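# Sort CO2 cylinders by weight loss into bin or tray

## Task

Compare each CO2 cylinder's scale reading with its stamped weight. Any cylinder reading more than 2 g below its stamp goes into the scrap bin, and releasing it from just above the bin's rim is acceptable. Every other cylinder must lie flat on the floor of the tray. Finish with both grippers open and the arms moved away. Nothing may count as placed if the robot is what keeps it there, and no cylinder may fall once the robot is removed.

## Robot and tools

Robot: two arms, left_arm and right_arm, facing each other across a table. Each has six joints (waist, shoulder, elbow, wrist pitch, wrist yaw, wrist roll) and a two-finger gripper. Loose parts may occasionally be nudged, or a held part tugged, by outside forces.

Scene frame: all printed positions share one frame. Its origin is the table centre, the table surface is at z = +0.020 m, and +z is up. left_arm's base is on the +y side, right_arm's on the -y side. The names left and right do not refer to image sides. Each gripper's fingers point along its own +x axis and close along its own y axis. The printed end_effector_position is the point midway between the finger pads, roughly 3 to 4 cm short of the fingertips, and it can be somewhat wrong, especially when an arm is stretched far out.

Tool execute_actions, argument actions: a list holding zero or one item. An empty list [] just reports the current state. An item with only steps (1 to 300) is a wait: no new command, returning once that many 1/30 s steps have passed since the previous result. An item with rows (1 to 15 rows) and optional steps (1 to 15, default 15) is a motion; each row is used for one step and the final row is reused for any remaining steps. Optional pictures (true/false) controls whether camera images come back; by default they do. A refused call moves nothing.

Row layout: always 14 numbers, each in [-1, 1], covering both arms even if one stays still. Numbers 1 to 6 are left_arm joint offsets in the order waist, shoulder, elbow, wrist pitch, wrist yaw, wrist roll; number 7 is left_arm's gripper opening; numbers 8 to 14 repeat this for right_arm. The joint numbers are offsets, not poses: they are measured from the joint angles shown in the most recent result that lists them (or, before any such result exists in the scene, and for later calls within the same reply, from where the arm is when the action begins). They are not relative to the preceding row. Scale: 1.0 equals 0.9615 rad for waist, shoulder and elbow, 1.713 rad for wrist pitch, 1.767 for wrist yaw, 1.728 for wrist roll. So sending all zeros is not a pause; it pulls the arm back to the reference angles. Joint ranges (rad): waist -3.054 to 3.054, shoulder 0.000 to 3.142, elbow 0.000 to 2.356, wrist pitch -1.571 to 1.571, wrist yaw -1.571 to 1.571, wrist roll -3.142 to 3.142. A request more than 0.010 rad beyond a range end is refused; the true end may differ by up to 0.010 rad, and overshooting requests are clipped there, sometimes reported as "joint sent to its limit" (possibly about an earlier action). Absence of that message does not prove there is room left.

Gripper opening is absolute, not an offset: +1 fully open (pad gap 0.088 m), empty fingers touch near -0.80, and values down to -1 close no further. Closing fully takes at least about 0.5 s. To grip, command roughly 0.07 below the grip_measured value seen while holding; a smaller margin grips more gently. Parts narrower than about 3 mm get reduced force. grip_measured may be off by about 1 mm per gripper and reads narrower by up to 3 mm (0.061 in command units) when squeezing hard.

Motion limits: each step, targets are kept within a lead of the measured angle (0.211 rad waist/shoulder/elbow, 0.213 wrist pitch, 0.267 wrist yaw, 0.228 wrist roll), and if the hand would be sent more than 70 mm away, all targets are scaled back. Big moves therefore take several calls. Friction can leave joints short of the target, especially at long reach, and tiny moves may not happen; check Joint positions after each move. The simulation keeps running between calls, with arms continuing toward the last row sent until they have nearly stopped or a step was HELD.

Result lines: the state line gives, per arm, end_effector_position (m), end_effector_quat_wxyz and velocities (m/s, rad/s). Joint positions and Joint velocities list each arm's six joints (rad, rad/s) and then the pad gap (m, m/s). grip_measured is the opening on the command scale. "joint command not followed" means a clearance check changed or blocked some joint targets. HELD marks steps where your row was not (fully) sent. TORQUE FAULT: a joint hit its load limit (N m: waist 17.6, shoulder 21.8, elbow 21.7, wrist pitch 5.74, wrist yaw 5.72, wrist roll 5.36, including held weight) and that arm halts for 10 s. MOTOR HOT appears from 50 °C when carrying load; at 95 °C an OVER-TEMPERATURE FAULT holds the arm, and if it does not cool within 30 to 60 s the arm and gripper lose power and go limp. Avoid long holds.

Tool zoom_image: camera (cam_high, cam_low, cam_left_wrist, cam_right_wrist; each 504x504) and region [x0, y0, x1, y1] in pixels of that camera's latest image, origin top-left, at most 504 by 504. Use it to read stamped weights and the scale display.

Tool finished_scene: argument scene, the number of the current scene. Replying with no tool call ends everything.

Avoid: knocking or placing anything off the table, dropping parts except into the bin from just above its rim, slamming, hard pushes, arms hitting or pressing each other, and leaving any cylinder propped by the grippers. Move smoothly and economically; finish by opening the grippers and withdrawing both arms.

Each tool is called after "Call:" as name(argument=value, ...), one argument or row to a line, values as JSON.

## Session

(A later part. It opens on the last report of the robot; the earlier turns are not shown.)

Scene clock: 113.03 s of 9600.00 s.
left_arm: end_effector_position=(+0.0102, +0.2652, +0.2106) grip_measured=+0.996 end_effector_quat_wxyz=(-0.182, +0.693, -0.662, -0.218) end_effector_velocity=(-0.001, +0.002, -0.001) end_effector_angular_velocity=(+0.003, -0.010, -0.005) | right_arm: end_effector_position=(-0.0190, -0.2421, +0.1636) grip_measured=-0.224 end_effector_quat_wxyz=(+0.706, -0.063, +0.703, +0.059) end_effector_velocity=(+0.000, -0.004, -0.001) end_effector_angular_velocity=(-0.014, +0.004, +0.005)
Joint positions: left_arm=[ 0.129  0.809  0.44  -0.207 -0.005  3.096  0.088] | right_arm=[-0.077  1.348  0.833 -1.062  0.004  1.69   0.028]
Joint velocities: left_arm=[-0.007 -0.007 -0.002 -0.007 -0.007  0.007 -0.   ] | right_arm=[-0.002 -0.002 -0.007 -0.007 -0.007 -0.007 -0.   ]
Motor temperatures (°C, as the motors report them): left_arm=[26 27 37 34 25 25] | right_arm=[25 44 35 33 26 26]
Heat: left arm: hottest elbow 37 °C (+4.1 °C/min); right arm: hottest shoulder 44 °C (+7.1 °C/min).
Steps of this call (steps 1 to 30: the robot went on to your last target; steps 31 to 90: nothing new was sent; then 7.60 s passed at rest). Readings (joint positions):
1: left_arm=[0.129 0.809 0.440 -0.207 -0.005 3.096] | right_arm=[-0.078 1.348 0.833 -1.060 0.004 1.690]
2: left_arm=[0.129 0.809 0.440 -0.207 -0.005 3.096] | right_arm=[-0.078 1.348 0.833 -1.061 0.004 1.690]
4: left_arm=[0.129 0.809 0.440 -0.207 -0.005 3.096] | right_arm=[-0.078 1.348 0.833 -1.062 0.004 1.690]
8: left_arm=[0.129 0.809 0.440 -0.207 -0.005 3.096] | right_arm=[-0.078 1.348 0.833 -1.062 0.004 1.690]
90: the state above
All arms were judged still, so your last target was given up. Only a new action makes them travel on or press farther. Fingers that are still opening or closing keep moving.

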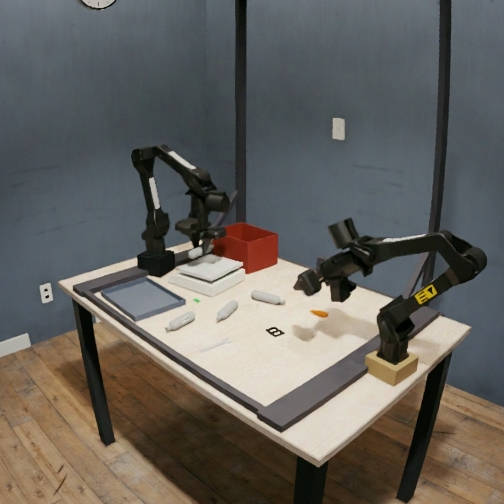

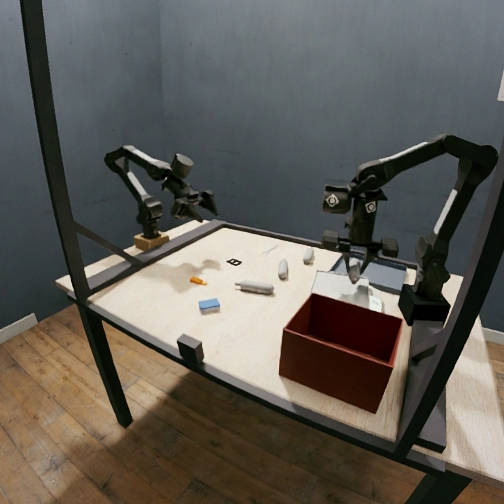

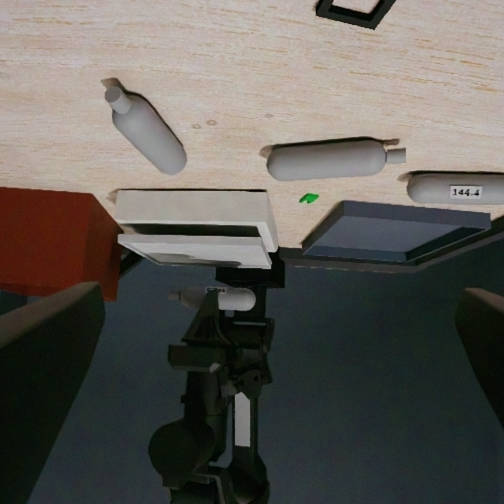

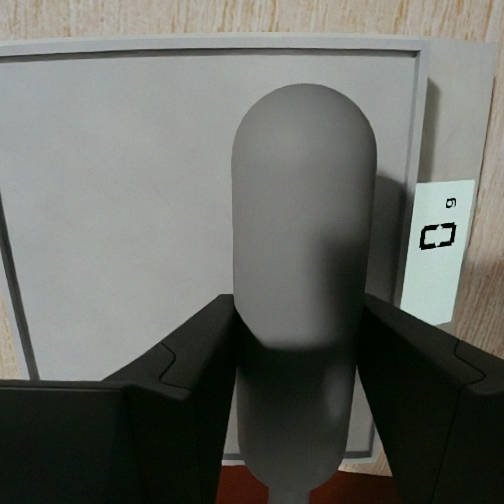

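Call:
execute_actions(
  actions=[
    {"rows": [[0,0,0,0,0,0,1,0.008,0.005,-0.008,0.007,0,0.004,-0.3],[0,0,0,0,0,0,1,0.018,0.012,-0.019,0.017,0,0.010,-0.3],[0,0,0,0,0,0,1,0.028,0.020,-0.032,0.028,0,0.016,-0.3],[0,0,0,0,0,0,1,0.038,0.028,-0.045,0.040,0,0.021,-0.3],[0,0,0,0,0,0,1,0.046,0.036,-0.058,0.051,0,0.026,-0.3],[0,0,0,0,0,0,1,0.052,0.044,-0.071,0.063,0,0.029,-0.3],[0,0,0,0,0,0,1,0.054,0.051,-0.082,0.073,0,0.030,-0.3],[0,0,0,0,0,0,1,0.054,0.057,-0.092,0.081,0,0.030,-0.3],[0,0,0,0,0,0,1,0.054,0.062,-0.100,0.088,0,0.030,-0.3],[0,0,0,0,0,0,1,0.054,0.066,-0.106,0.094,0,0.030,-0.3],[0,0,0,0,0,0,1,0.054,0.069,-0.111,0.098,0,0.030,-0.3],[0,0,0,0,0,0,1,0.054,0.071,-0.114,0.101,0,0.030,-0.3]], "steps": 15},
  ],
  pictures=false,
)

Call:
execute_actions(
  actions=[
    {"steps": 6},
  ],
)

Scene clock: 122.40 s of 9600.00 s.
left_arm: end_effector_position=(+0.0102, +0.2652, +0.2106) grip_measured=+0.996 end_effector_quat_wxyz=(-0.182, +0.693, -0.662, -0.218) end_effector_velocity=(+0.000, +0.000, -0.001) end_effector_angular_velocity=(-0.002, -0.010, -0.000) | right_arm: end_effector_position=(-0.0290, -0.2437, +0.1280) grip_measured=-0.224 end_effector_quat_wxyz=(+0.707, -0.064, +0.702, +0.059) end_effector_velocity=(-0.000, -0.002, -0.013) end_effector_angular_velocity=(+0.004, +0.009, +0.005)
Joint positions: left_arm=[ 0.129  0.809  0.44  -0.207 -0.005  3.096  0.088] | right_arm=[-0.029  1.411  0.731 -0.899  0.004  1.737  0.028]
Joint velocities: left_arm=[-0.002 -0.002 -0.007  0.007 -0.007  0.007 -0.   ] | right_arm=[-0.002  0.012 -0.046  0.066 -0.007 -0.007 -0.   ]
Motor temperatures (°C, as the motors report them): left_arm=[26 27 37 34 25 25] | right_arm=[25 42 35 32 26 26]
Heat: left arm: hottest elbow 37 °C (+4.0 °C/min); right arm: hottest shoulder 42 °C (+2.0 °C/min).
Steps of this call (steps 1 to 90: nothing new was sent; then 5.87 s passed at rest; steps 91 to 105: all 15 steps of this action). Readings (joint positions):
91: left_arm=[0.129 0.809 0.440 -0.207 -0.005 3.096] | right_arm=[-0.077 1.348 0.833 -1.062 0.004 1.691]
92: left_arm=[0.129 0.809 0.440 -0.207 -0.005 3.096] | right_arm=[-0.075 1.348 0.831 -1.058 0.004 1.694]
94: left_arm=[0.129 0.809 0.440 -0.207 -0.005 3.096] | right_arm=[-0.063 1.353 0.820 -1.031 0.004 1.706]
98: left_arm=[0.129 0.809 0.440 -0.207 -0.005 3.096] | right_arm=[-0.035 1.382 0.777 -0.964 0.004 1.730]
105: the state above

Scene clock: 122.60 s of 9600.00 s.
left_arm: end_effector_position=(+0.0102, +0.2652, +0.2106) grip_measured=+0.996 end_effector_quat_wxyz=(-0.182, +0.693, -0.662, -0.218) end_effector_velocity=(-0.001, +0.003, -0.004) end_effector_angular_velocity=(+0.022, -0.010, -0.005) | right_arm: end_effector_position=(-0.0294, -0.2428, +0.1276) grip_measured=-0.224 end_effector_quat_wxyz=(+0.706, -0.062, +0.703, +0.061) end_effector_velocity=(+0.002, -0.000, -0.001) end_effector_angular_velocity=(+0.005, -0.006, +0.020)
Joint positions: left_arm=[ 0.129  0.809  0.44  -0.207 -0.005  3.096  0.088] | right_arm=[-0.028  1.411  0.73  -0.892  0.004  1.738  0.028]
Joint velocities: left_arm=[-0.007 -0.002 -0.002 -0.022 -0.007  0.007 -0.   ] | right_arm=[-0.002 -0.002 -0.007  0.007  0.007 -0.022 -0.   ]
Motor temperatures (°C, as the motors report them): left_arm=[26 27 37 34 25 25] | right_arm=[25 42 35 32 26 26]
Heat: left arm: hottest elbow 37 °C (+4.0 °C/min); right arm: hottest shoulder 42 °C (+2.0 °C/min).
Steps of this call (steps 1 to 6: the robot went on to your last target). Readings (joint positions):
1: left_arm=[0.129 0.809 0.440 -0.207 -0.005 3.096] | right_arm=[-0.029 1.411 0.730 -0.896 0.004 1.737]
2: left_arm=[0.129 0.809 0.440 -0.207 -0.005 3.096] | right_arm=[-0.028 1.411 0.730 -0.895 0.004 1.738]
4: left_arm=[0.129 0.809 0.440 -0.207 -0.005 3.096] | right_arm=[-0.028 1.411 0.730 -0.893 0.004 1.738]
6: the state above

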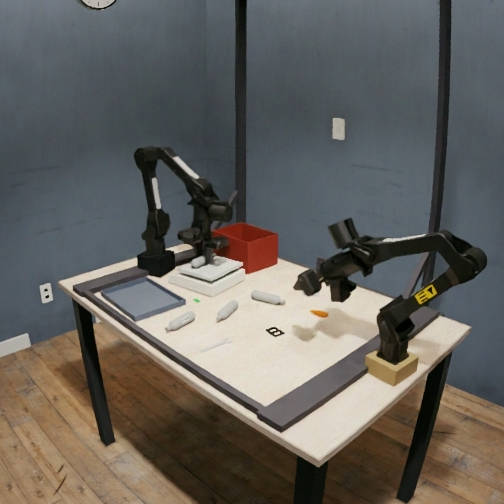

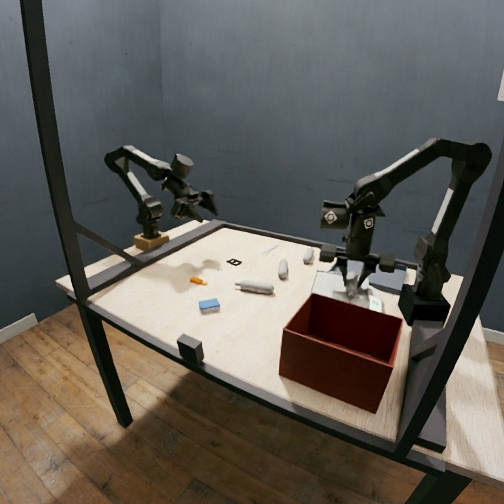

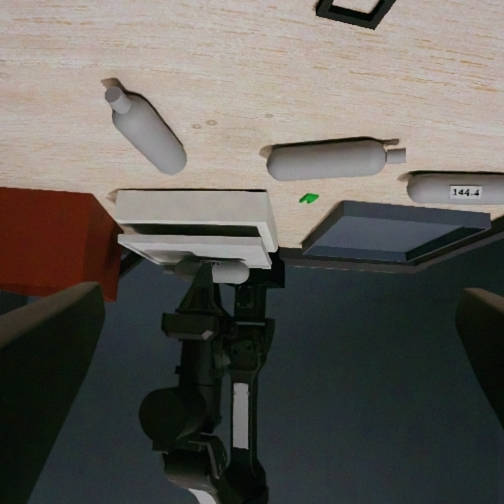

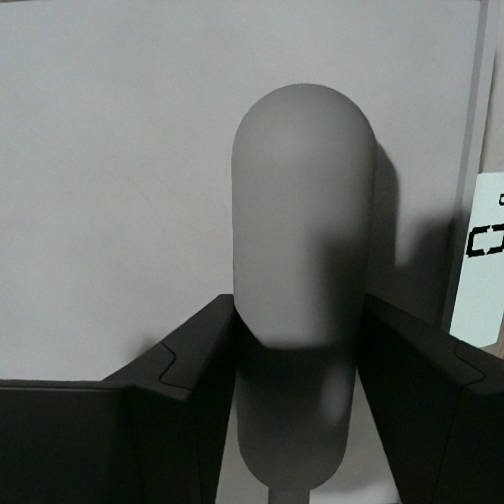

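Call:
execute_actions(
  actions=[
    {"rows": [[0,0,0,0,0,0,1,0,0.005,-0.007,0.003,0,0,-0.3],[0,0,0,0,0,0,1,0,0.007,-0.010,0.005,0,0,-0.3],[0,0,0,0,0,0,1,0,0.009,-0.013,0.007,0,0,-0.3],[0,0,0,0,0,0,1,0,0.010,-0.015,0.008,0,0,-0.3],[0,0,0,0,0,0,1,0,0.010,-0.015,0.008,0,0,-0.3],[0,0,0,0,0,0,1,0,0.010,-0.015,0.008,0,0,-0.3],[0,0,0,0,0,0,1,0,0.010,-0.015,0.008,0,0,-0.3],[0,0,0,0,0,0,1,0,0.010,-0.015,0.008,0,0,-0.26],[0,0,0,0,0,0,1,0,0.010,-0.015,0.008,0,0,-0.22],[0,0,0,0,0,0,1,0,0.010,-0.015,0.008,0,0,-0.18],[0,0,0,0,0,0,1,0,0.010,-0.015,0.008,0,0,-0.13],[0,0,0,0,0,0,1,0,0.010,-0.015,0.008,0,0,-0.07],[0,0,0,0,0,0,1,0,0.010,-0.015,0.008,0,0,0.0],[0,0,0,0,0,0,1,0,0.010,-0.015,0.008,0,0,0.06],[0,0,0,0,0,0,1,0,0.010,-0.015,0.008,0,0,0.08]], "steps": 15},
  ],
  pictures=false,
)

Call:
execute_actions(
  actions=[
    {"steps": 30},
  ],
)

Scene clock: 125.83 s of 9600.00 s.
left_arm: end_effector_position=(+0.0102, +0.2652, +0.2106) grip_measured=+0.996 end_effector_quat_wxyz=(-0.182, +0.693, -0.662, -0.218) end_effector_velocity=(+0.003, +0.001, -0.002) end_effector_angular_velocity=(+0.007, -0.006, +0.020) | right_arm: end_effector_position=(-0.0292, -0.2433, +0.1248) grip_measured=-0.027 end_effector_quat_wxyz=(+0.706, -0.063, +0.703, +0.060) end_effector_velocity=(+0.001, -0.006, -0.001) end_effector_angular_velocity=(-0.028, -0.002, -0.010)
Joint positions: left_arm=[ 0.129  0.809  0.44  -0.207 -0.005  3.096  0.088] | right_arm=[-0.028  1.416  0.721 -0.88   0.004  1.738  0.038]
Joint velocities: left_arm=[-0.002 -0.002 -0.002 -0.007 -0.022 -0.007 -0.   ] | right_arm=[-0.002  0.002 -0.002 -0.022 -0.007  0.007  0.061]
Motor temperatures (°C, as the motors report them): left_arm=[26 27 37 34 25 25] | right_arm=[25 41 35 31 26 26]
Heat: left arm: hottest elbow 37 °C (+4.1 °C/min); right arm: hottest shoulder 41 °C (+0.0 °C/min).
Steps of this call (steps 1 to 15: the robot went on to your last target; steps 16 to 82: nothing new was sent; steps 83 to 97: all 15 steps of this action). Readings (joint positions):
83: left_arm=[0.129 0.809 0.440 -0.207 -0.005 3.096] | right_arm=[-0.028 1.411 0.729 -0.891 0.004 1.738]
84: left_arm=[0.129 0.809 0.440 -0.207 -0.005 3.096] | right_arm=[-0.028 1.411 0.729 -0.890 0.004 1.738]
86: left_arm=[0.129 0.809 0.440 -0.207 -0.005 3.096] | right_arm=[-0.028 1.413 0.726 -0.885 0.004 1.738]
90: left_arm=[0.129 0.809 0.440 -0.207 -0.005 3.096] | right_arm=[-0.028 1.415 0.722 -0.882 0.004 1.738]
97: the state above

Scene clock: 126.83 s of 9600.00 s.
left_arm: end_effector_position=(+0.0102, +0.2652, +0.2106) grip_measured=+0.996 end_effector_quat_wxyz=(-0.182, +0.693, -0.662, -0.218) end_effector_velocity=(+0.000, +0.003, -0.004) end_effector_angular_velocity=(+0.021, +0.015, +0.016) | right_arm: end_effector_position=(-0.0292, -0.2433, +0.1248) grip_measured=+0.077 end_effector_quat_wxyz=(+0.706, -0.063, +0.703, +0.060) end_effector_velocity=(+0.000, -0.009, +0.001) end_effector_angular_velocity=(-0.037, +0.010, -0.010)
Joint positions: left_arm=[ 0.129  0.809  0.44  -0.207 -0.005  3.096  0.088] | right_arm=[-0.028  1.416  0.721 -0.88   0.004  1.738  0.043]
Joint velocities: left_arm=[-0.002 -0.002 -0.002 -0.022 -0.007 -0.022 -0.   ] | right_arm=[-0.002 -0.007 -0.002 -0.037 -0.022  0.007  0.   ]
Motor temperatures (°C, as the motors report them): left_arm=[26 27 37 34 25 25] | right_arm=[25 41 35 31 26 26]
Heat: left arm: hottest elbow 37 °C (+4.1 °C/min); right arm: hottest shoulder 41 °C (-1.0 °C/min).
Steps of this call (steps 1 to 15: the robot went on to your last target; steps 16 to 30: nothing new was sent). Readings (joint positions):
1: left_arm=[0.129 0.809 0.440 -0.207 -0.005 3.096] | right_arm=[-0.028 1.416 0.721 -0.880 0.004 1.738]
2: left_arm=[0.129 0.809 0.440 -0.207 -0.005 3.096] | right_arm=[-0.028 1.416 0.721 -0.880 0.004 1.738]
4: left_arm=[0.129 0.809 0.440 -0.207 -0.005 3.096] | right_arm=[-0.028 1.416 0.721 -0.880 0.004 1.738]
8: left_arm=[0.129 0.809 0.440 -0.207 -0.005 3.096] | right_arm=[-0.028 1.416 0.721 -0.880 0.004 1.738]
30: the state above
All arms were judged still, so your last target was given up. Only a new action makes them travel on or press farther. Fingers that are still opening or closing keep moving.

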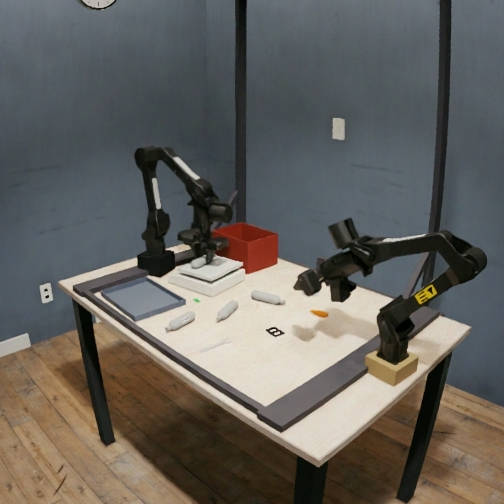

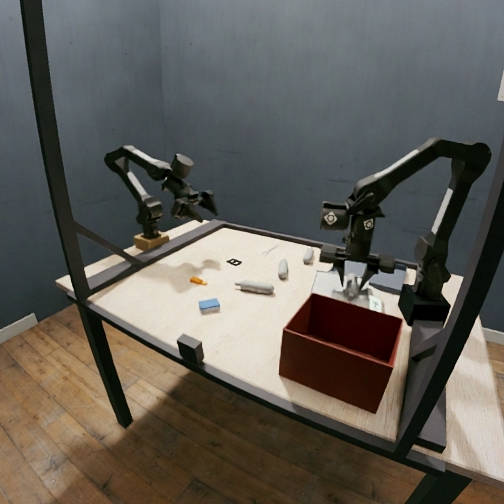

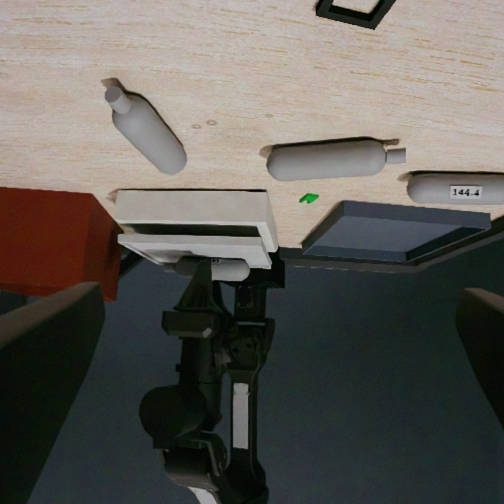

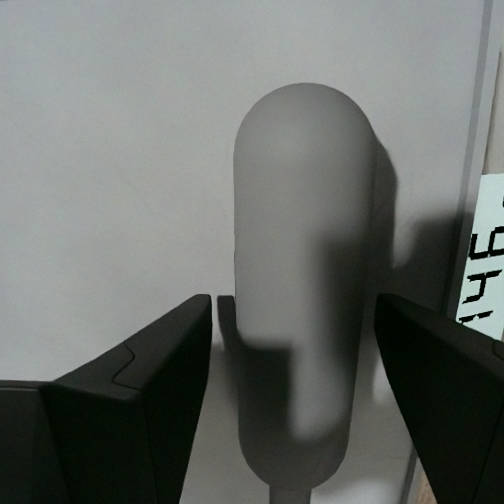

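Call:
zoom_image(
  camera="cam_right_wrist",
  region=[404, 170, 504, 340],
)

Call:
zoom_image(
  camera="cam_low",
  region=[340, 280, 400, 320],
)

Call:
zoom_image(
  camera="cam_left_wrist",
  region=[170, 245, 260, 290],
)

Region (404, 170, 504, 340) of cam_right_wrist's 504x504 image, scaled by 2.965, with more detail than that image has; it fills the left 296 columns of this view, and the rest is white.

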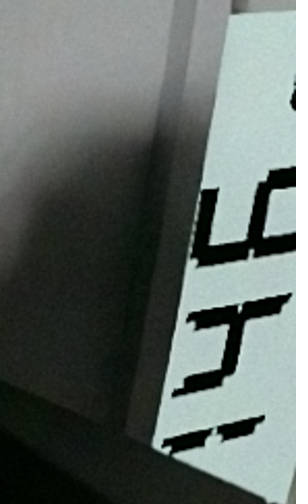

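Region (340, 280, 400, 320) of cam_low's 504x504 image, scaled by 8.400, with more detail than that image has.

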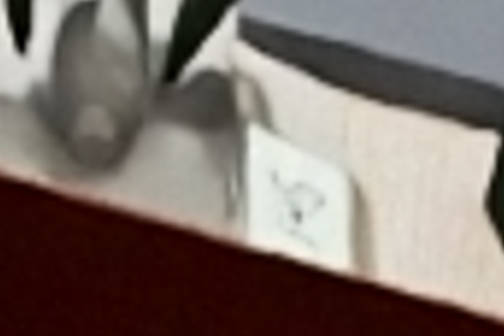

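Region (170, 245, 260, 290) of cam_left_wrist's 504x504 image, scaled by 5.600, with more detail than that image has.

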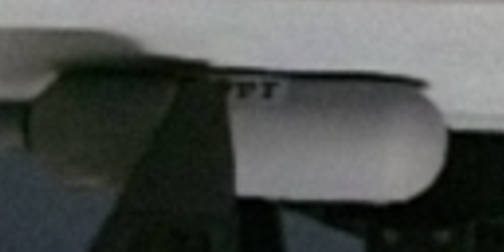

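Call:
execute_actions(
  actions=[
    {"rows": [[0,0,0,0,0,0,1,0.012,0,0,0,0,0.007,0.08],[0,0,0,0,0,0,1,0.024,0,0,0,0,0.014,0.08],[0,0,0,0,0,0,1,0.036,0,0,0,0,0.021,0.08],[0,0,0,0,0,0,1,0.048,0,0,0,0,0.028,0.08],[0,0,0,0,0,0,1,0.058,0,0,0,0,0.034,0.08],[0,0,0,0,0,0,1,0.066,0,0,0,0,0.038,0.08],[0,0,0,0,0,0,1,0.070,0,0,0,0,0.040,0.08]], "steps": 14},
  ],
)

Call:
zoom_image(
  camera="cam_left_wrist",
  region=[185, 250, 245, 280],
)

Scene clock: 137.10 s of 9600.00 s.
left_arm: end_effector_position=(+0.0102, +0.2652, +0.2106) grip_measured=+0.996 end_effector_quat_wxyz=(-0.182, +0.693, -0.662, -0.218) end_effector_velocity=(+0.000, +0.003, -0.004) end_effector_angular_velocity=(+0.022, +0.003, +0.008) | right_arm: end_effector_position=(-0.0414, -0.2480, +0.1248) grip_measured=+0.077 end_effector_quat_wxyz=(+0.706, -0.063, +0.703, +0.061) end_effector_velocity=(-0.000, -0.006, -0.000) end_effector_angular_velocity=(-0.023, -0.002, -0.000)
Joint positions: left_arm=[ 0.129  0.809  0.44  -0.207 -0.005  3.096  0.088] | right_arm=[ 0.036  1.416  0.721 -0.88   0.004  1.801  0.043]
Joint velocities: left_arm=[-0.002 -0.002 -0.002 -0.022 -0.007 -0.007 -0.   ] | right_arm=[ 0.007 -0.002 -0.002 -0.022 -0.007  0.007 -0.   ]
Motor temperatures (°C, as the motors report them): left_arm=[26 27 38 34 25 25] | right_arm=[25 39 34 31 26 26]
Heat: left arm: hottest elbow 38 °C (+4.0 °C/min); right arm: hottest shoulder 39 °C (-5.0 °C/min).
Steps of this call (steps 1 to 90: nothing new was sent; then 6.80 s passed at rest; steps 91 to 104: all 14 steps of this action). Readings (joint positions):
91: left_arm=[0.129 0.809 0.440 -0.207 -0.005 3.096] | right_arm=[-0.028 1.416 0.721 -0.880 0.004 1.738]
92: left_arm=[0.129 0.809 0.440 -0.207 -0.005 3.096] | right_arm=[-0.024 1.416 0.721 -0.880 0.004 1.742]
94: left_arm=[0.129 0.809 0.440 -0.207 -0.005 3.096] | right_arm=[-0.009 1.416 0.721 -0.880 0.004 1.759]
98: left_arm=[0.129 0.809 0.440 -0.207 -0.005 3.096] | right_arm=[0.027 1.416 0.721 -0.880 0.004 1.791]
104: the state above

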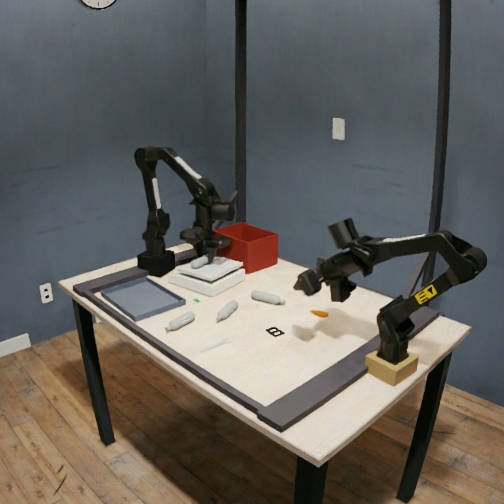

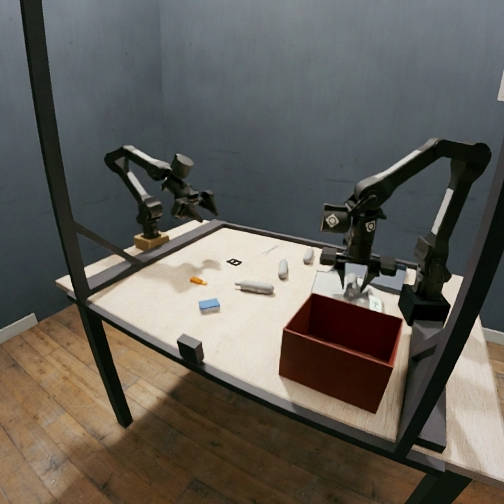

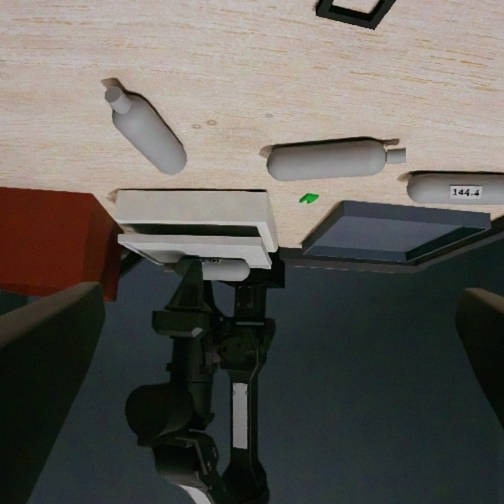

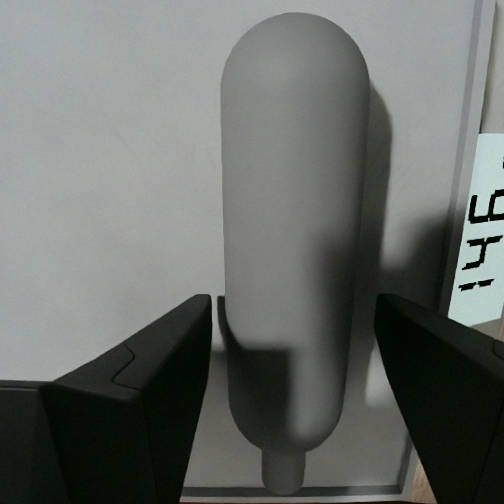

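Region (185, 250, 245, 280) of cam_left_wrist's 504x504 image, scaled by 8.400, with more detail than that image has.

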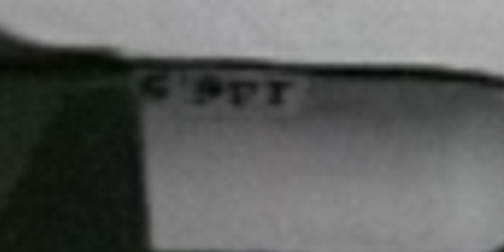

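Call:
zoom_image(
  camera="cam_left_wrist",
  region=[290, 130, 504, 290],
)

Call:
zoom_image(
  camera="cam_high",
  region=[60, 200, 300, 360],
)

Region (290, 130, 504, 290) of cam_left_wrist's 504x504 image, scaled by 2.355, with more detail than that image has; it fills the top 377 rows of this view, and the rest is white.

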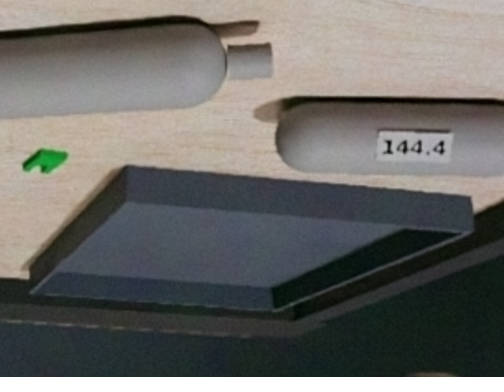

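Region (60, 200, 300, 360) of cam_high's 504x504 image, scaled by 2.100, with more detail than that image has.

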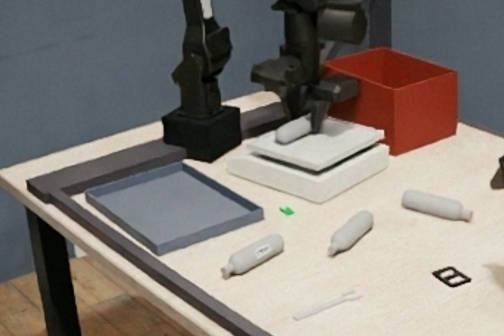

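Call:
execute_actions(
  actions=[
    {"rows": [[0,0,0,0,0,0,1,0,0,0,0,0,0,0.02],[0,0,0,0,0,0,1,0,0,0,0,0,0,-0.04],[0,0,0,0,0,0,1,0,0,0,0,0,0,-0.10],[0,0,0,0,0,0,1,0,0,0,0,0,0,-0.15],[0,0,0,0,0,0,1,0,0,0,0,0,0,-0.19],[0,0,0,0,0,0,1,0,0,0,0,0,0,-0.23],[0,0,0,0,0,0,1,0,0,0,0,0,0,-0.27],[0,0,0,0,0,0,1,0,0,0,0,0,0,-0.30]], "steps": 12},
  ],
  pictures=false,
)

Call:
execute_actions(
  actions=[
    {"rows": [[0,0,0,0,0,0,1,-0.005,-0.009,0.015,-0.012,0,-0.002,-0.3],[0,0,0,0,0,0,1,-0.016,-0.019,0.033,-0.027,0,-0.007,-0.3],[0,0,0,0,0,0,1,-0.036,-0.030,0.051,-0.042,0,-0.017,-0.3],[0,0,0,0,0,0,1,-0.068,-0.040,0.068,-0.056,0,-0.031,-0.3],[0,0,0,0,0,0,1,-0.109,-0.049,0.084,-0.068,0,-0.050,-0.3],[0,0,0,0,0,0,1,-0.161,-0.056,0.095,-0.078,0,-0.074,-0.3],[0,0,0,0,0,0,1,-0.218,-0.060,0.102,-0.0835,0,-0.100,-0.3],[0,0,0,0,0,0,1,-0.281,-0.060,0.102,-0.0835,0,-0.129,-0.3],[0,0,0,0,0,0,1,-0.343,-0.060,0.102,-0.0835,0,-0.158,-0.3],[0,0,0,0,0,0,1,-0.406,-0.060,0.102,-0.0835,0,-0.186,-0.3],[0,0,0,0,0,0,1,-0.468,-0.060,0.102,-0.0835,0,-0.215,-0.3],[0,0,0,0,0,0,1,-0.530,-0.060,0.102,-0.0835,0,-0.244,-0.3],[0,0,0,0,0,0,1,-0.593,-0.060,0.102,-0.0835,0,-0.272,-0.3],[0,0,0,0,0,0,1,-0.655,-0.060,0.102,-0.0835,0,-0.301,-0.3],[0,0,0,0,0,0,1,-0.718,-0.060,0.102,-0.0835,0,-0.330,-0.3]], "steps": 15},
  ],
  pictures=false,
)

Call:
execute_actions(
  actions=[
    {"rows": [[0,0,0,0,0,0,1,-0.231,0,0.006,0,0,-0.101,-0.3],[0,0,0,0,0,0,1,-0.293,0,0.006,0,0,-0.129,-0.3],[0,0,0,0,0,0,1,-0.356,0,0.006,0,0,-0.158,-0.3],[0,0,0,0,0,0,1,-0.418,0.009,0.006,0.005,0,-0.186,-0.3],[0,0,0,0,0,0,1,-0.480,0.021,0.006,0.012,0,-0.215,-0.3],[0,0,0,0,0,0,1,-0.543,0.038,0.006,0.021,0,-0.244,-0.3],[0,0,0,0,0,0,1,-0.605,0.057,0.006,0.032,0,-0.273,-0.3],[0,0,0,0,0,0,1,-0.668,0.076,0.006,0.042,0,-0.301,-0.3],[0,0,0,0,0,0,1,-0.723,0.094,0.006,0.052,0,-0.327,-0.3],[0,0,0,0,0,0,1,-0.768,0.111,0.006,0.062,0,-0.347,-0.3],[0,0,0,0,0,0,1,-0.801,0.125,0.006,0.070,0,-0.363,-0.3],[0,0,0,0,0,0,1,-0.822,0.135,0.006,0.075,0,-0.373,-0.3],[0,0,0,0,0,0,1,-0.835,0.1425,0.006,0.079,0,-0.379,-0.3]], "steps": 15},
  ],
  pictures=false,
)

Call:
execute_actions(
  actions=[
    {"steps": 10},
  ],
)

Scene clock: 162.17 s of 9600.00 s.
left_arm: end_effector_position=(+0.0102, +0.2652, +0.2106) grip_measured=+0.996 end_effector_quat_wxyz=(-0.182, +0.693, -0.662, -0.218) end_effector_velocity=(+0.001, -0.000, +0.001) end_effector_angular_velocity=(-0.007, -0.006, +0.015) | right_arm: end_effector_position=(-0.0416, -0.2482, +0.1248) grip_measured=-0.225 end_effector_quat_wxyz=(+0.706, -0.063, +0.703, +0.060) end_effector_velocity=(+0.002, +0.000, +0.001) end_effector_angular_velocity=(+0.001, -0.008, +0.020)
Joint positions: left_arm=[ 0.129  0.809  0.44  -0.207 -0.005  3.096  0.088] | right_arm=[ 0.037  1.416  0.721 -0.881  0.004  1.802  0.028]
Joint velocities: left_arm=[-0.007 -0.002 -0.002  0.007 -0.022 -0.007 -0.   ] | right_arm=[-0.002 -0.002  0.002 -0.007  0.007 -0.022 -0.   ]
Motor temperatures (°C, as the motors report them): left_arm=[26 27 38 35 25 25] | right_arm=[25 37 34 30 26 26]
Heat: left arm: hottest elbow 38 °C (+2.0 °C/min); right arm: hottest shoulder 37 °C (-9.1 °C/min).
Steps of this call (steps 1 to 15: the robot went on to your last target; steps 16 to 90: nothing new was sent; then 21.67 s passed at rest; steps 91 to 102: all 12 steps of this action). Readings (joint positions):
91: left_arm=[0.129 0.809 0.440 -0.207 -0.005 3.096] | right_arm=[0.037 1.416 0.721 -0.880 0.004 1.802]
92: left_arm=[0.129 0.809 0.440 -0.207 -0.005 3.096] | right_arm=[0.037 1.416 0.721 -0.880 0.004 1.802]
94: left_arm=[0.129 0.809 0.440 -0.207 -0.005 3.096] | right_arm=[0.037 1.416 0.721 -0.880 0.004 1.802]
98: left_arm=[0.129 0.809 0.440 -0.207 -0.005 3.096] | right_arm=[0.037 1.416 0.721 -0.880 0.004 1.802]
102: the state above

Scene clock: 162.67 s of 9600.00 s.
left_arm: end_effector_position=(+0.0102, +0.2652, +0.2106) grip_measured=+0.996 end_effector_quat_wxyz=(-0.182, +0.693, -0.662, -0.218) end_effector_velocity=(+0.000, +0.001, -0.002) end_effector_angular_velocity=(+0.007, +0.002, +0.008) | right_arm: end_effector_position=(+0.0677, -0.2334, +0.1548) grip_measured=-0.225 end_effector_quat_wxyz=(+0.707, -0.029, +0.706, +0.026) end_effector_velocity=(+0.362, -0.054, -0.000) end_effector_angular_velocity=(-0.008, +0.015, -0.332)
Joint positions: left_arm=[ 0.129  0.809  0.44  -0.207 -0.005  3.096  0.088] | right_arm=[-0.509  1.367  0.811 -1.019  0.002  1.353  0.028]
Joint velocities: left_arm=[-0.002 -0.002 -0.002 -0.007 -0.007 -0.007 -0.   ] | right_arm=[-1.79  -0.002 -0.002 -0.007 -0.007 -1.458 -0.   ]
Motor temperatures (°C, as the motors report them): left_arm=[26 27 38 35 25 25] | right_arm=[25 37 34 30 26 26]
Heat: left arm: hottest elbow 38 °C (+2.0 °C/min); right arm: hottest shoulder 37 °C (-9.1 °C/min).
Steps of this call (steps 1 to 15: all 15 steps of this action). Readings (joint positions):
1: left_arm=[0.129 0.809 0.440 -0.207 -0.005 3.096] | right_arm=[0.036 1.416 0.722 -0.882 0.004 1.802]
2: left_arm=[0.129 0.809 0.440 -0.207 -0.005 3.096] | right_arm=[0.035 1.415 0.726 -0.890 0.004 1.801]
4: left_arm=[0.129 0.809 0.440 -0.207 -0.005 3.096] | right_arm=[0.019 1.410 0.741 -0.930 0.002 1.785]
8: left_arm=[0.129 0.809 0.440 -0.207 -0.005 3.096] | right_arm=[-0.109 1.379 0.790 -0.995 0.001 1.676]
15: the state above

Scene clock: 163.17 s of 9600.00 s.
left_arm: end_effector_position=(+0.0102, +0.2652, +0.2106) grip_measured=+0.996 end_effector_quat_wxyz=(-0.182, +0.693, -0.662, -0.218) end_effector_velocity=(+0.000, -0.000, +0.001) end_effector_angular_velocity=(-0.008, +0.027, +0.024) | right_arm: end_effector_position=(+0.2190, -0.3009, +0.1304) grip_measured=-0.225 end_effector_quat_wxyz=(+0.706, +0.026, +0.707, -0.031) end_effector_velocity=(+0.059, -0.054, -0.031) end_effector_angular_velocity=(-0.019, +0.040, -0.054)
Joint positions: left_arm=[ 0.129  0.809  0.44  -0.207 -0.005  3.096  0.088] | right_arm=[-1.291  1.491  0.811 -0.897  0.005  0.73   0.028]
Joint velocities: left_arm=[-0.002 -0.002 -0.002  0.007 -0.007 -0.037  0.   ] | right_arm=[-0.354  0.154  0.002  0.11  -0.007 -0.3   -0.   ]
Motor temperatures (°C, as the motors report them): left_arm=[26 27 38 35 25 25] | right_arm=[25 37 34 30 26 26]
Heat: left arm: hottest elbow 38 °C (+2.0 °C/min); right arm: hottest shoulder 37 °C (-9.1 °C/min).
Steps of this call (steps 1 to 15: all 15 steps of this action). Readings (joint positions):
1: left_arm=[0.129 0.809 0.440 -0.207 -0.005 3.096] | right_arm=[-0.570 1.367 0.811 -1.019 0.002 1.303]
2: left_arm=[0.129 0.809 0.440 -0.207 -0.005 3.096] | right_arm=[-0.631 1.367 0.811 -1.019 0.002 1.253]
4: left_arm=[0.129 0.809 0.440 -0.207 -0.005 3.096] | right_arm=[-0.755 1.367 0.811 -1.019 0.002 1.154]
8: left_arm=[0.129 0.809 0.440 -0.207 -0.005 3.096] | right_arm=[-1.001 1.398 0.811 -0.980 0.002 0.955]
15: the state above

Scene clock: 163.50 s of 9600.00 s.
left_arm: end_effector_position=(+0.0102, +0.2652, +0.2106) grip_measured=+0.996 end_effector_quat_wxyz=(-0.182, +0.693, -0.662, -0.218) end_effector_velocity=(+0.003, +0.001, -0.002) end_effector_angular_velocity=(+0.007, -0.006, +0.020) | right_arm: end_effector_position=(+0.2228, -0.3030, +0.1288) grip_measured=-0.225 end_effector_quat_wxyz=(+0.706, +0.024, +0.707, -0.027) end_effector_velocity=(-0.002, -0.002, -0.001) end_effector_angular_velocity=(-0.001, +0.014, -0.015)
Joint positions: left_arm=[ 0.129  0.809  0.44  -0.207 -0.005  3.096  0.088] | right_arm=[-1.309  1.499  0.811 -0.887  0.003  0.703  0.028]
Joint velocities: left_arm=[-0.002 -0.002 -0.002 -0.007 -0.022 -0.007 -0.   ] | right_arm=[-0.007  0.002 -0.002 -0.007 -0.007  0.007 -0.   ]
Motor temperatures (°C, as the motors report them): left_arm=[26 27 38 35 25 25] | right_arm=[25 37 34 30 26 26]
Heat: left arm: hottest elbow 38 °C (+2.0 °C/min); right arm: hottest shoulder 37 °C (-9.1 °C/min).
Steps of this call (steps 1 to 10: the robot went on to your last target). Readings (joint positions):
1: left_arm=[0.129 0.809 0.440 -0.207 -0.005 3.096] | right_arm=[-1.300 1.495 0.811 -0.894 0.005 0.721]
2: left_arm=[0.129 0.809 0.440 -0.207 -0.005 3.096] | right_arm=[-1.304 1.497 0.811 -0.892 0.005 0.715]
4: left_arm=[0.129 0.809 0.440 -0.207 -0.005 3.096] | right_arm=[-1.307 1.497 0.811 -0.888 0.004 0.708]
8: left_arm=[0.129 0.809 0.440 -0.207 -0.005 3.096] | right_arm=[-1.309 1.498 0.811 -0.887 0.003 0.704]
10: the state above

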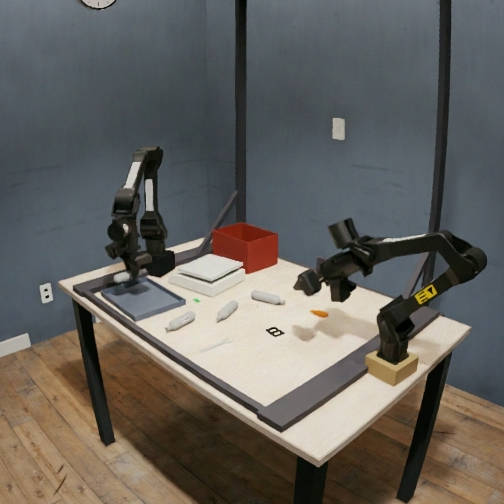

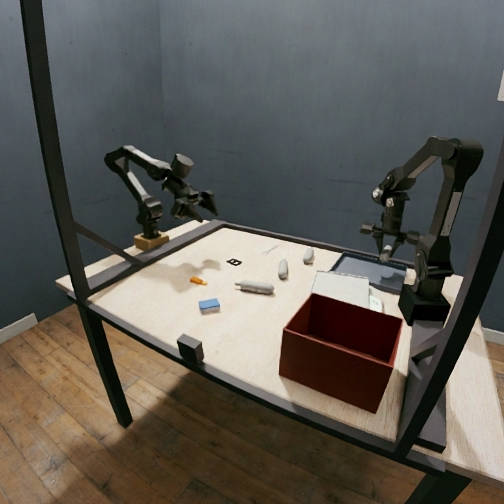

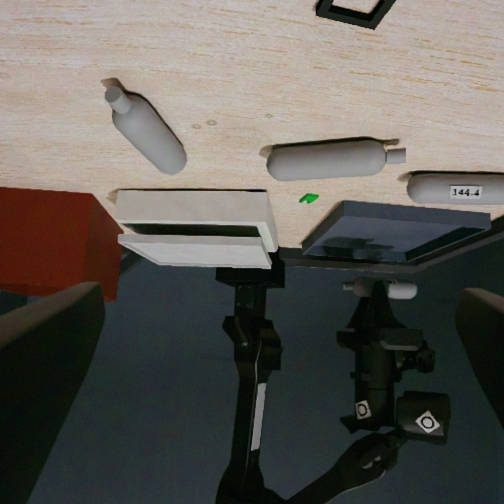

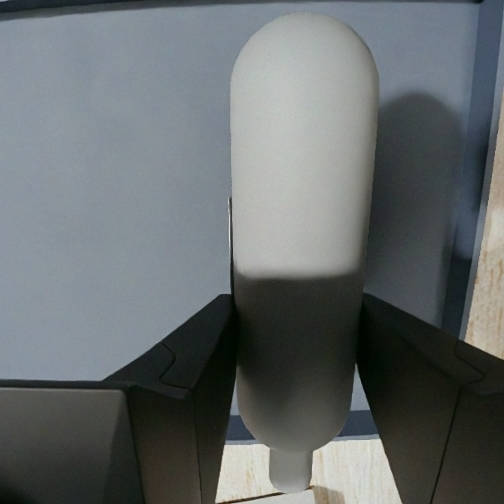

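Call:
execute_actions(
  actions=[
    {"rows": [[0,0,0,0,0,0,1,-0.006,0.002,-0.010,0.006,0,-0.003,-0.3],[0,0,0,0,0,0,1,-0.016,0.005,-0.027,0.017,0,-0.009,-0.3],[0,0,0,0,0,0,1,-0.029,0.008,-0.049,0.031,0,-0.016,-0.3],[0,0,0,0,0,0,1,-0.043,0.012,-0.074,0.047,0,-0.024,-0.3],[0,0,0,0,0,0,1,-0.057,0.017,-0.098,0.063,0,-0.032,-0.3],[0,0,0,0,0,0,1,-0.070,0.021,-0.123,0.078,0,-0.039,-0.3],[0,0,0,0,0,0,1,-0.081,0.025,-0.148,0.094,0,-0.046,-0.3],[0,0,0,0,0,0,1,-0.090,0.029,-0.172,0.110,0,-0.051,-0.3],[0,0,0,0,0,0,1,-0.095,0.033,-0.194,0.124,0,-0.054,-0.3],[0,0,0,0,0,0,1,-0.0972,0.036,-0.212,0.135,0,-0.0547,-0.3],[0,0,0,0,0,0,1,-0.0972,0.038,-0.226,0.144,0,-0.0547,-0.3],[0,0,0,0,0,0,1,-0.0972,0.040,-0.236,0.150,0,-0.0547,-0.3],[0,0,0,0,0,0,1,-0.0972,0.041,-0.242,0.154,0,-0.0547,-0.3],[0,0,0,0,0,0,1,-0.0972,0.0416,-0.246,0.1568,0,-0.0547,-0.3]], "steps": 15},
  ],
  pictures=false,
)

Call:
execute_actions(
  actions=[
    {"steps": 9},
  ],
)

Scene clock: 174.60 s of 9600.00 s.
left_arm: end_effector_position=(+0.0102, +0.2652, +0.2106) grip_measured=+0.996 end_effector_quat_wxyz=(-0.182, +0.693, -0.662, -0.218) end_effector_velocity=(+0.003, +0.001, -0.003) end_effector_angular_velocity=(+0.012, -0.005, +0.020) | right_arm: end_effector_position=(+0.2104, -0.3341, +0.0755) grip_measured=-0.225 end_effector_quat_wxyz=(+0.704, +0.023, +0.710, -0.030) end_effector_velocity=(-0.034, -0.022, -0.042) end_effector_angular_velocity=(-0.020, +0.048, +0.010)
Joint positions: left_arm=[ 0.129  0.809  0.44  -0.207 -0.005  3.096  0.088] | right_arm=[-1.399  1.533  0.59  -0.64   0.003  0.616  0.028]
Joint velocities: left_arm=[-0.002  0.002 -0.002 -0.007 -0.022 -0.007 -0.   ] | right_arm=[-0.012  0.027 -0.193  0.168 -0.007 -0.022 -0.   ]
Motor temperatures (°C, as the motors report them): left_arm=[26 27 38 35 25 25] | right_arm=[25 36 34 29 26 26]
Heat: left arm: hottest elbow 38 °C (+1.0 °C/min); right arm: hottest shoulder 36 °C (-7.1 °C/min).
Steps of this call (steps 1 to 30: the robot went on to your last target; steps 31 to 90: nothing new was sent; then 7.60 s passed at rest; steps 91 to 105: all 15 steps of this action). Readings (joint positions):
91: left_arm=[0.129 0.809 0.440 -0.207 -0.005 3.096] | right_arm=[-1.310 1.499 0.811 -0.885 0.003 0.703]
92: left_arm=[0.129 0.809 0.440 -0.207 -0.005 3.096] | right_arm=[-1.311 1.499 0.808 -0.879 0.003 0.701]
94: left_arm=[0.129 0.809 0.440 -0.207 -0.005 3.096] | right_arm=[-1.323 1.499 0.789 -0.848 0.003 0.687]
98: left_arm=[0.129 0.809 0.440 -0.207 -0.005 3.096] | right_arm=[-1.369 1.510 0.708 -0.760 0.003 0.645]
105: the state above

Scene clock: 174.90 s of 9600.00 s.
left_arm: end_effector_position=(+0.0102, +0.2652, +0.2106) grip_measured=+0.996 end_effector_quat_wxyz=(-0.182, +0.693, -0.662, -0.218) end_effector_velocity=(+0.000, -0.000, +0.001) end_effector_angular_velocity=(-0.007, +0.002, +0.008) | right_arm: end_effector_position=(+0.2107, -0.3341, +0.0735) grip_measured=-0.225 end_effector_quat_wxyz=(+0.706, +0.024, +0.707, -0.028) end_effector_velocity=(-0.007, -0.001, -0.002) end_effector_angular_velocity=(+0.010, +0.026, -0.010)
Joint positions: left_arm=[ 0.129  0.809  0.44  -0.207 -0.005  3.096  0.088] | right_arm=[-1.4    1.534  0.581 -0.621  0.003  0.613  0.028]
Joint velocities: left_arm=[-0.002 -0.002 -0.002  0.007 -0.007 -0.007 -0.   ] | right_arm=[-0.002 -0.002 -0.012 -0.007 -0.022  0.007 -0.   ]
Motor temperatures (°C, as the motors report them): left_arm=[26 27 38 35 25 25] | right_arm=[25 36 34 29 26 26]
Heat: left arm: hottest elbow 38 °C (+1.0 °C/min); right arm: hottest shoulder 36 °C (-7.1 °C/min).
Steps of this call (steps 1 to 9: the robot went on to your last target). Readings (joint positions):
1: left_arm=[0.129 0.809 0.440 -0.207 -0.005 3.096] | right_arm=[-1.399 1.534 0.585 -0.634 0.003 0.615]
2: left_arm=[0.129 0.809 0.440 -0.207 -0.005 3.096] | right_arm=[-1.400 1.534 0.583 -0.629 0.003 0.615]
4: left_arm=[0.129 0.809 0.440 -0.207 -0.005 3.096] | right_arm=[-1.400 1.534 0.581 -0.624 0.003 0.614]
8: left_arm=[0.129 0.809 0.440 -0.207 -0.005 3.096] | right_arm=[-1.400 1.534 0.581 -0.621 0.003 0.613]
9: the state above

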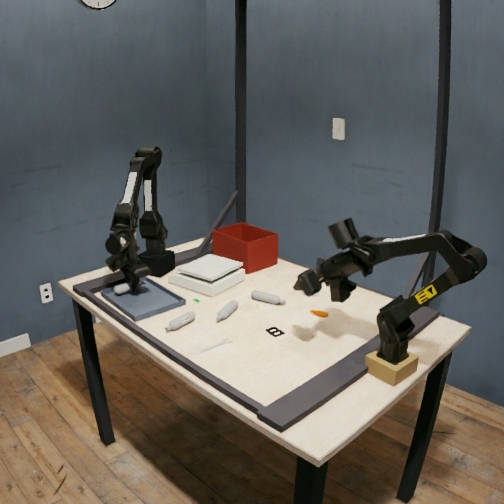

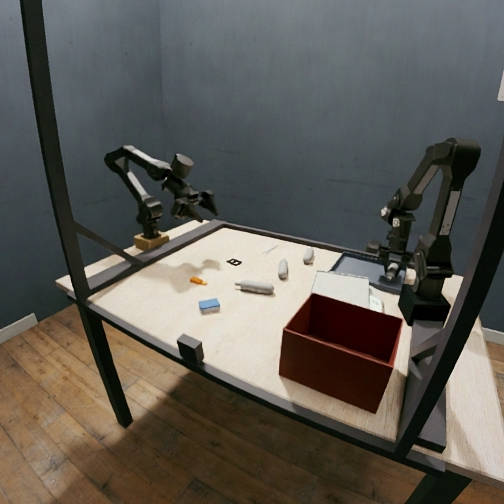

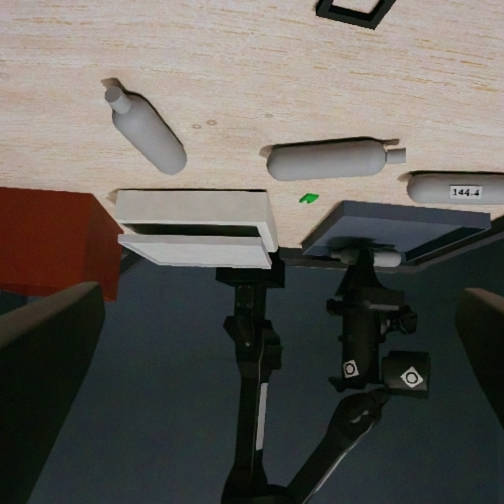

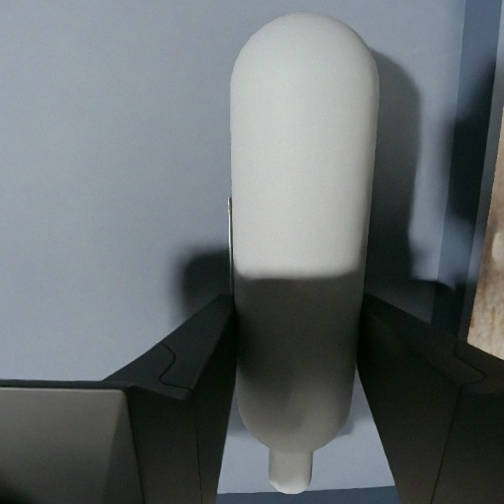

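Call:
zoom_image(
  camera="cam_left_wrist",
  region=[310, 225, 430, 285],
)

Call:
zoom_image(
  camera="cam_high",
  region=[95, 260, 175, 310],
)

Region (310, 225, 430, 285) of cam_left_wrist's 504x504 image, scaled by 4.200, with more detail than that image has.

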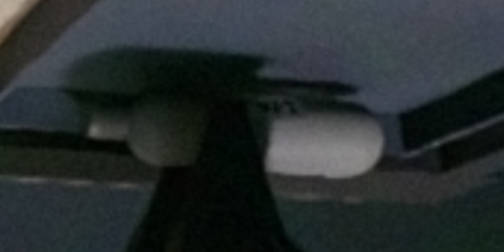

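Region (95, 260, 175, 310) of cam_high's 504x504 image, scaled by 6.300, with more detail than that image has; it fills the top 315 rows of this view, and the rest is white.

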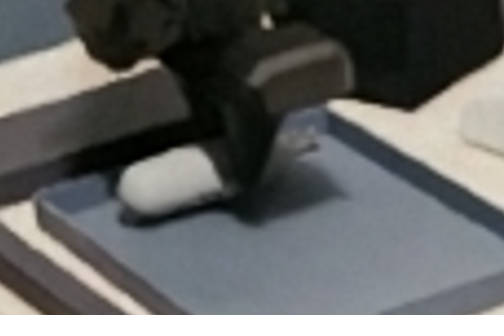

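Call:
execute_actions(
  actions=[
    {"rows": [[0,0,0,0,0,0,1,0,0.006,-0.006,0.003,0,0,-0.3],[0,0,0,0,0,0,1,0,0.009,-0.008,0.005,0,0,-0.3],[0,0,0,0,0,0,1,0,0.012,-0.010,0.0075,0,0,-0.3],[0,0,0,0,0,0,1,0,0.014,-0.0115,0.009,0,0,-0.3],[0,0,0,0,0,0,1,0,0.014,-0.0115,0.009,0,0,-0.3],[0,0,0,0,0,0,1,0,0.014,-0.0115,0.009,0,0,-0.3],[0,0,0,0,0,0,1,0,0.014,-0.0115,0.009,0,0,-0.3],[0,0,0,0,0,0,1,0,0.014,-0.0115,0.009,0,0,-0.26],[0,0,0,0,0,0,1,0,0.014,-0.0115,0.009,0,0,-0.22],[0,0,0,0,0,0,1,0,0.014,-0.0115,0.009,0,0,-0.19],[0,0,0,0,0,0,1,0,0.014,-0.0115,0.009,0,0,-0.15],[0,0,0,0,0,0,1,0,0.014,-0.0115,0.009,0,0,-0.10],[0,0,0,0,0,0,1,0,0.014,-0.0115,0.009,0,0,-0.04],[0,0,0,0,0,0,1,0,0.014,-0.0115,0.009,0,0,0.02],[0,0,0,0,0,0,1,0,0.014,-0.0115,0.009,0,0,0.06]], "steps": 15},
  ],
  pictures=false,
)

Call:
execute_actions(
  actions=[
    {"steps": 6},
  ],
)

Scene clock: 181.30 s of 9600.00 s.
left_arm: end_effector_position=(+0.0102, +0.2652, +0.2106) grip_measured=+0.996 end_effector_quat_wxyz=(-0.182, +0.693, -0.662, -0.218) end_effector_velocity=(+0.000, +0.003, -0.004) end_effector_angular_velocity=(+0.022, +0.003, +0.008) | right_arm: end_effector_position=(+0.2104, -0.3343, +0.0709) grip_measured=-0.054 end_effector_quat_wxyz=(+0.706, +0.024, +0.707, -0.028) end_effector_velocity=(-0.002, -0.001, -0.000) end_effector_angular_velocity=(+0.002, +0.010, -0.015)
Joint positions: left_arm=[ 0.129  0.809  0.44  -0.207 -0.005  3.096  0.088] | right_arm=[-1.4    1.542  0.575 -0.608  0.003  0.613  0.036]
Joint velocities: left_arm=[-0.002 -0.002 -0.002 -0.022 -0.007 -0.007 -0.   ] | right_arm=[-0.007 -0.002 -0.002 -0.007 -0.007  0.007  0.065]
Motor temperatures (°C, as the motors report them): left_arm=[26 26 39 35 25 25] | right_arm=[25 36 34 29 26 26]
Heat: left arm: hottest elbow 39 °C (+2.0 °C/min); right arm: hottest shoulder 36 °C (-6.1 °C/min).
Steps of this call (steps 1 to 30: the robot went on to your last target; steps 31 to 90: nothing new was sent; then 2.90 s passed at rest; steps 91 to 105: all 15 steps of this action). Readings (joint positions):
91: left_arm=[0.129 0.809 0.440 -0.207 -0.005 3.096] | right_arm=[-1.400 1.534 0.580 -0.620 0.003 0.613]
92: left_arm=[0.129 0.809 0.440 -0.207 -0.005 3.096] | right_arm=[-1.400 1.535 0.580 -0.619 0.003 0.613]
94: left_arm=[0.129 0.809 0.440 -0.207 -0.005 3.096] | right_arm=[-1.400 1.538 0.578 -0.614 0.003 0.613]
98: left_arm=[0.129 0.809 0.440 -0.207 -0.005 3.096] | right_arm=[-1.400 1.542 0.575 -0.610 0.003 0.613]
105: the state above

Scene clock: 181.50 s of 9600.00 s.
left_arm: end_effector_position=(+0.0102, +0.2652, +0.2106) grip_measured=+0.996 end_effector_quat_wxyz=(-0.182, +0.693, -0.662, -0.218) end_effector_velocity=(-0.001, +0.000, -0.001) end_effector_angular_velocity=(-0.003, +0.002, +0.003) | right_arm: end_effector_position=(+0.2104, -0.3343, +0.0709) grip_measured=+0.047 end_effector_quat_wxyz=(+0.706, +0.024, +0.707, -0.028) end_effector_velocity=(-0.004, +0.001, -0.001) end_effector_angular_velocity=(+0.013, +0.022, +0.005)
Joint positions: left_arm=[ 0.129  0.809  0.44  -0.207 -0.005  3.096  0.088] | right_arm=[-1.4    1.542  0.575 -0.608  0.003  0.613  0.041]
Joint velocities: left_arm=[-0.007 -0.002 -0.007  0.007 -0.007 -0.007 -0.   ] | right_arm=[-0.002  0.002 -0.002 -0.007 -0.022 -0.007  0.006]
Motor temperatures (°C, as the motors report them): left_arm=[26 26 39 35 25 25] | right_arm=[25 36 34 29 26 26]
Heat: left arm: hottest elbow 39 °C (+2.0 °C/min); right arm: hottest shoulder 36 °C (-6.1 °C/min).
Steps of this call (steps 1 to 6: the robot went on to your last target). Readings (joint positions):
1: left_arm=[0.129 0.809 0.440 -0.207 -0.005 3.096] | right_arm=[-1.400 1.542 0.575 -0.608 0.003 0.613]
2: left_arm=[0.129 0.809 0.440 -0.207 -0.005 3.096] | right_arm=[-1.400 1.542 0.575 -0.608 0.003 0.613]
4: left_arm=[0.129 0.809 0.440 -0.207 -0.005 3.096] | right_arm=[-1.400 1.542 0.575 -0.608 0.003 0.613]
6: the state above

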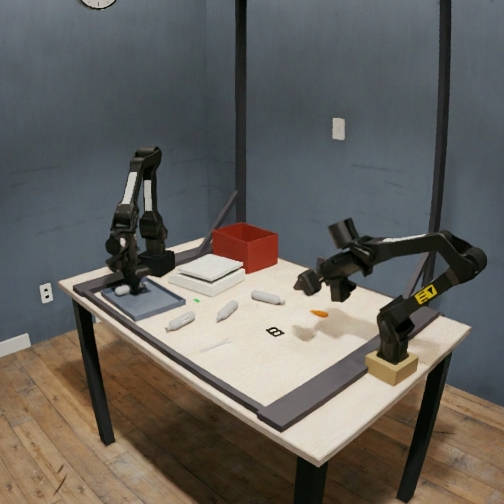

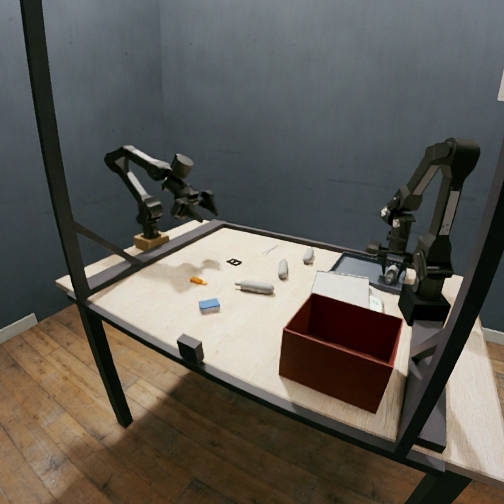

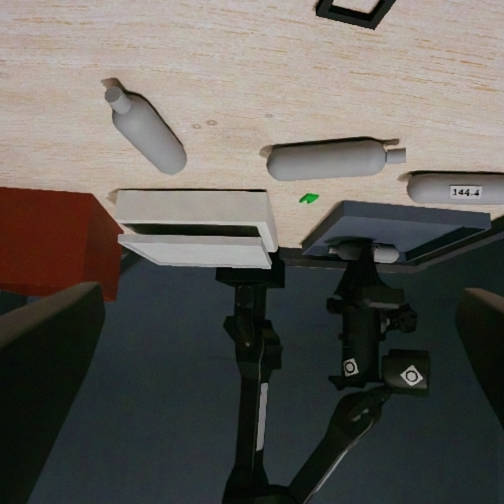

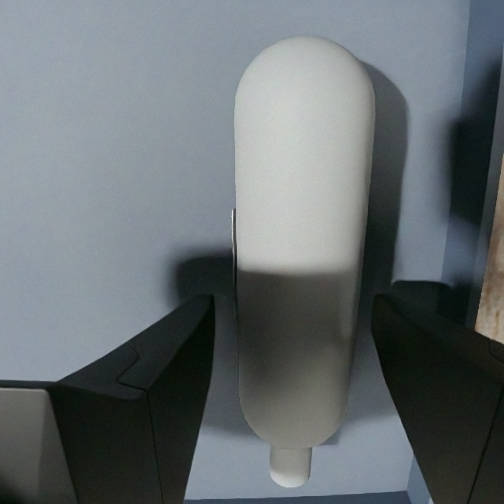

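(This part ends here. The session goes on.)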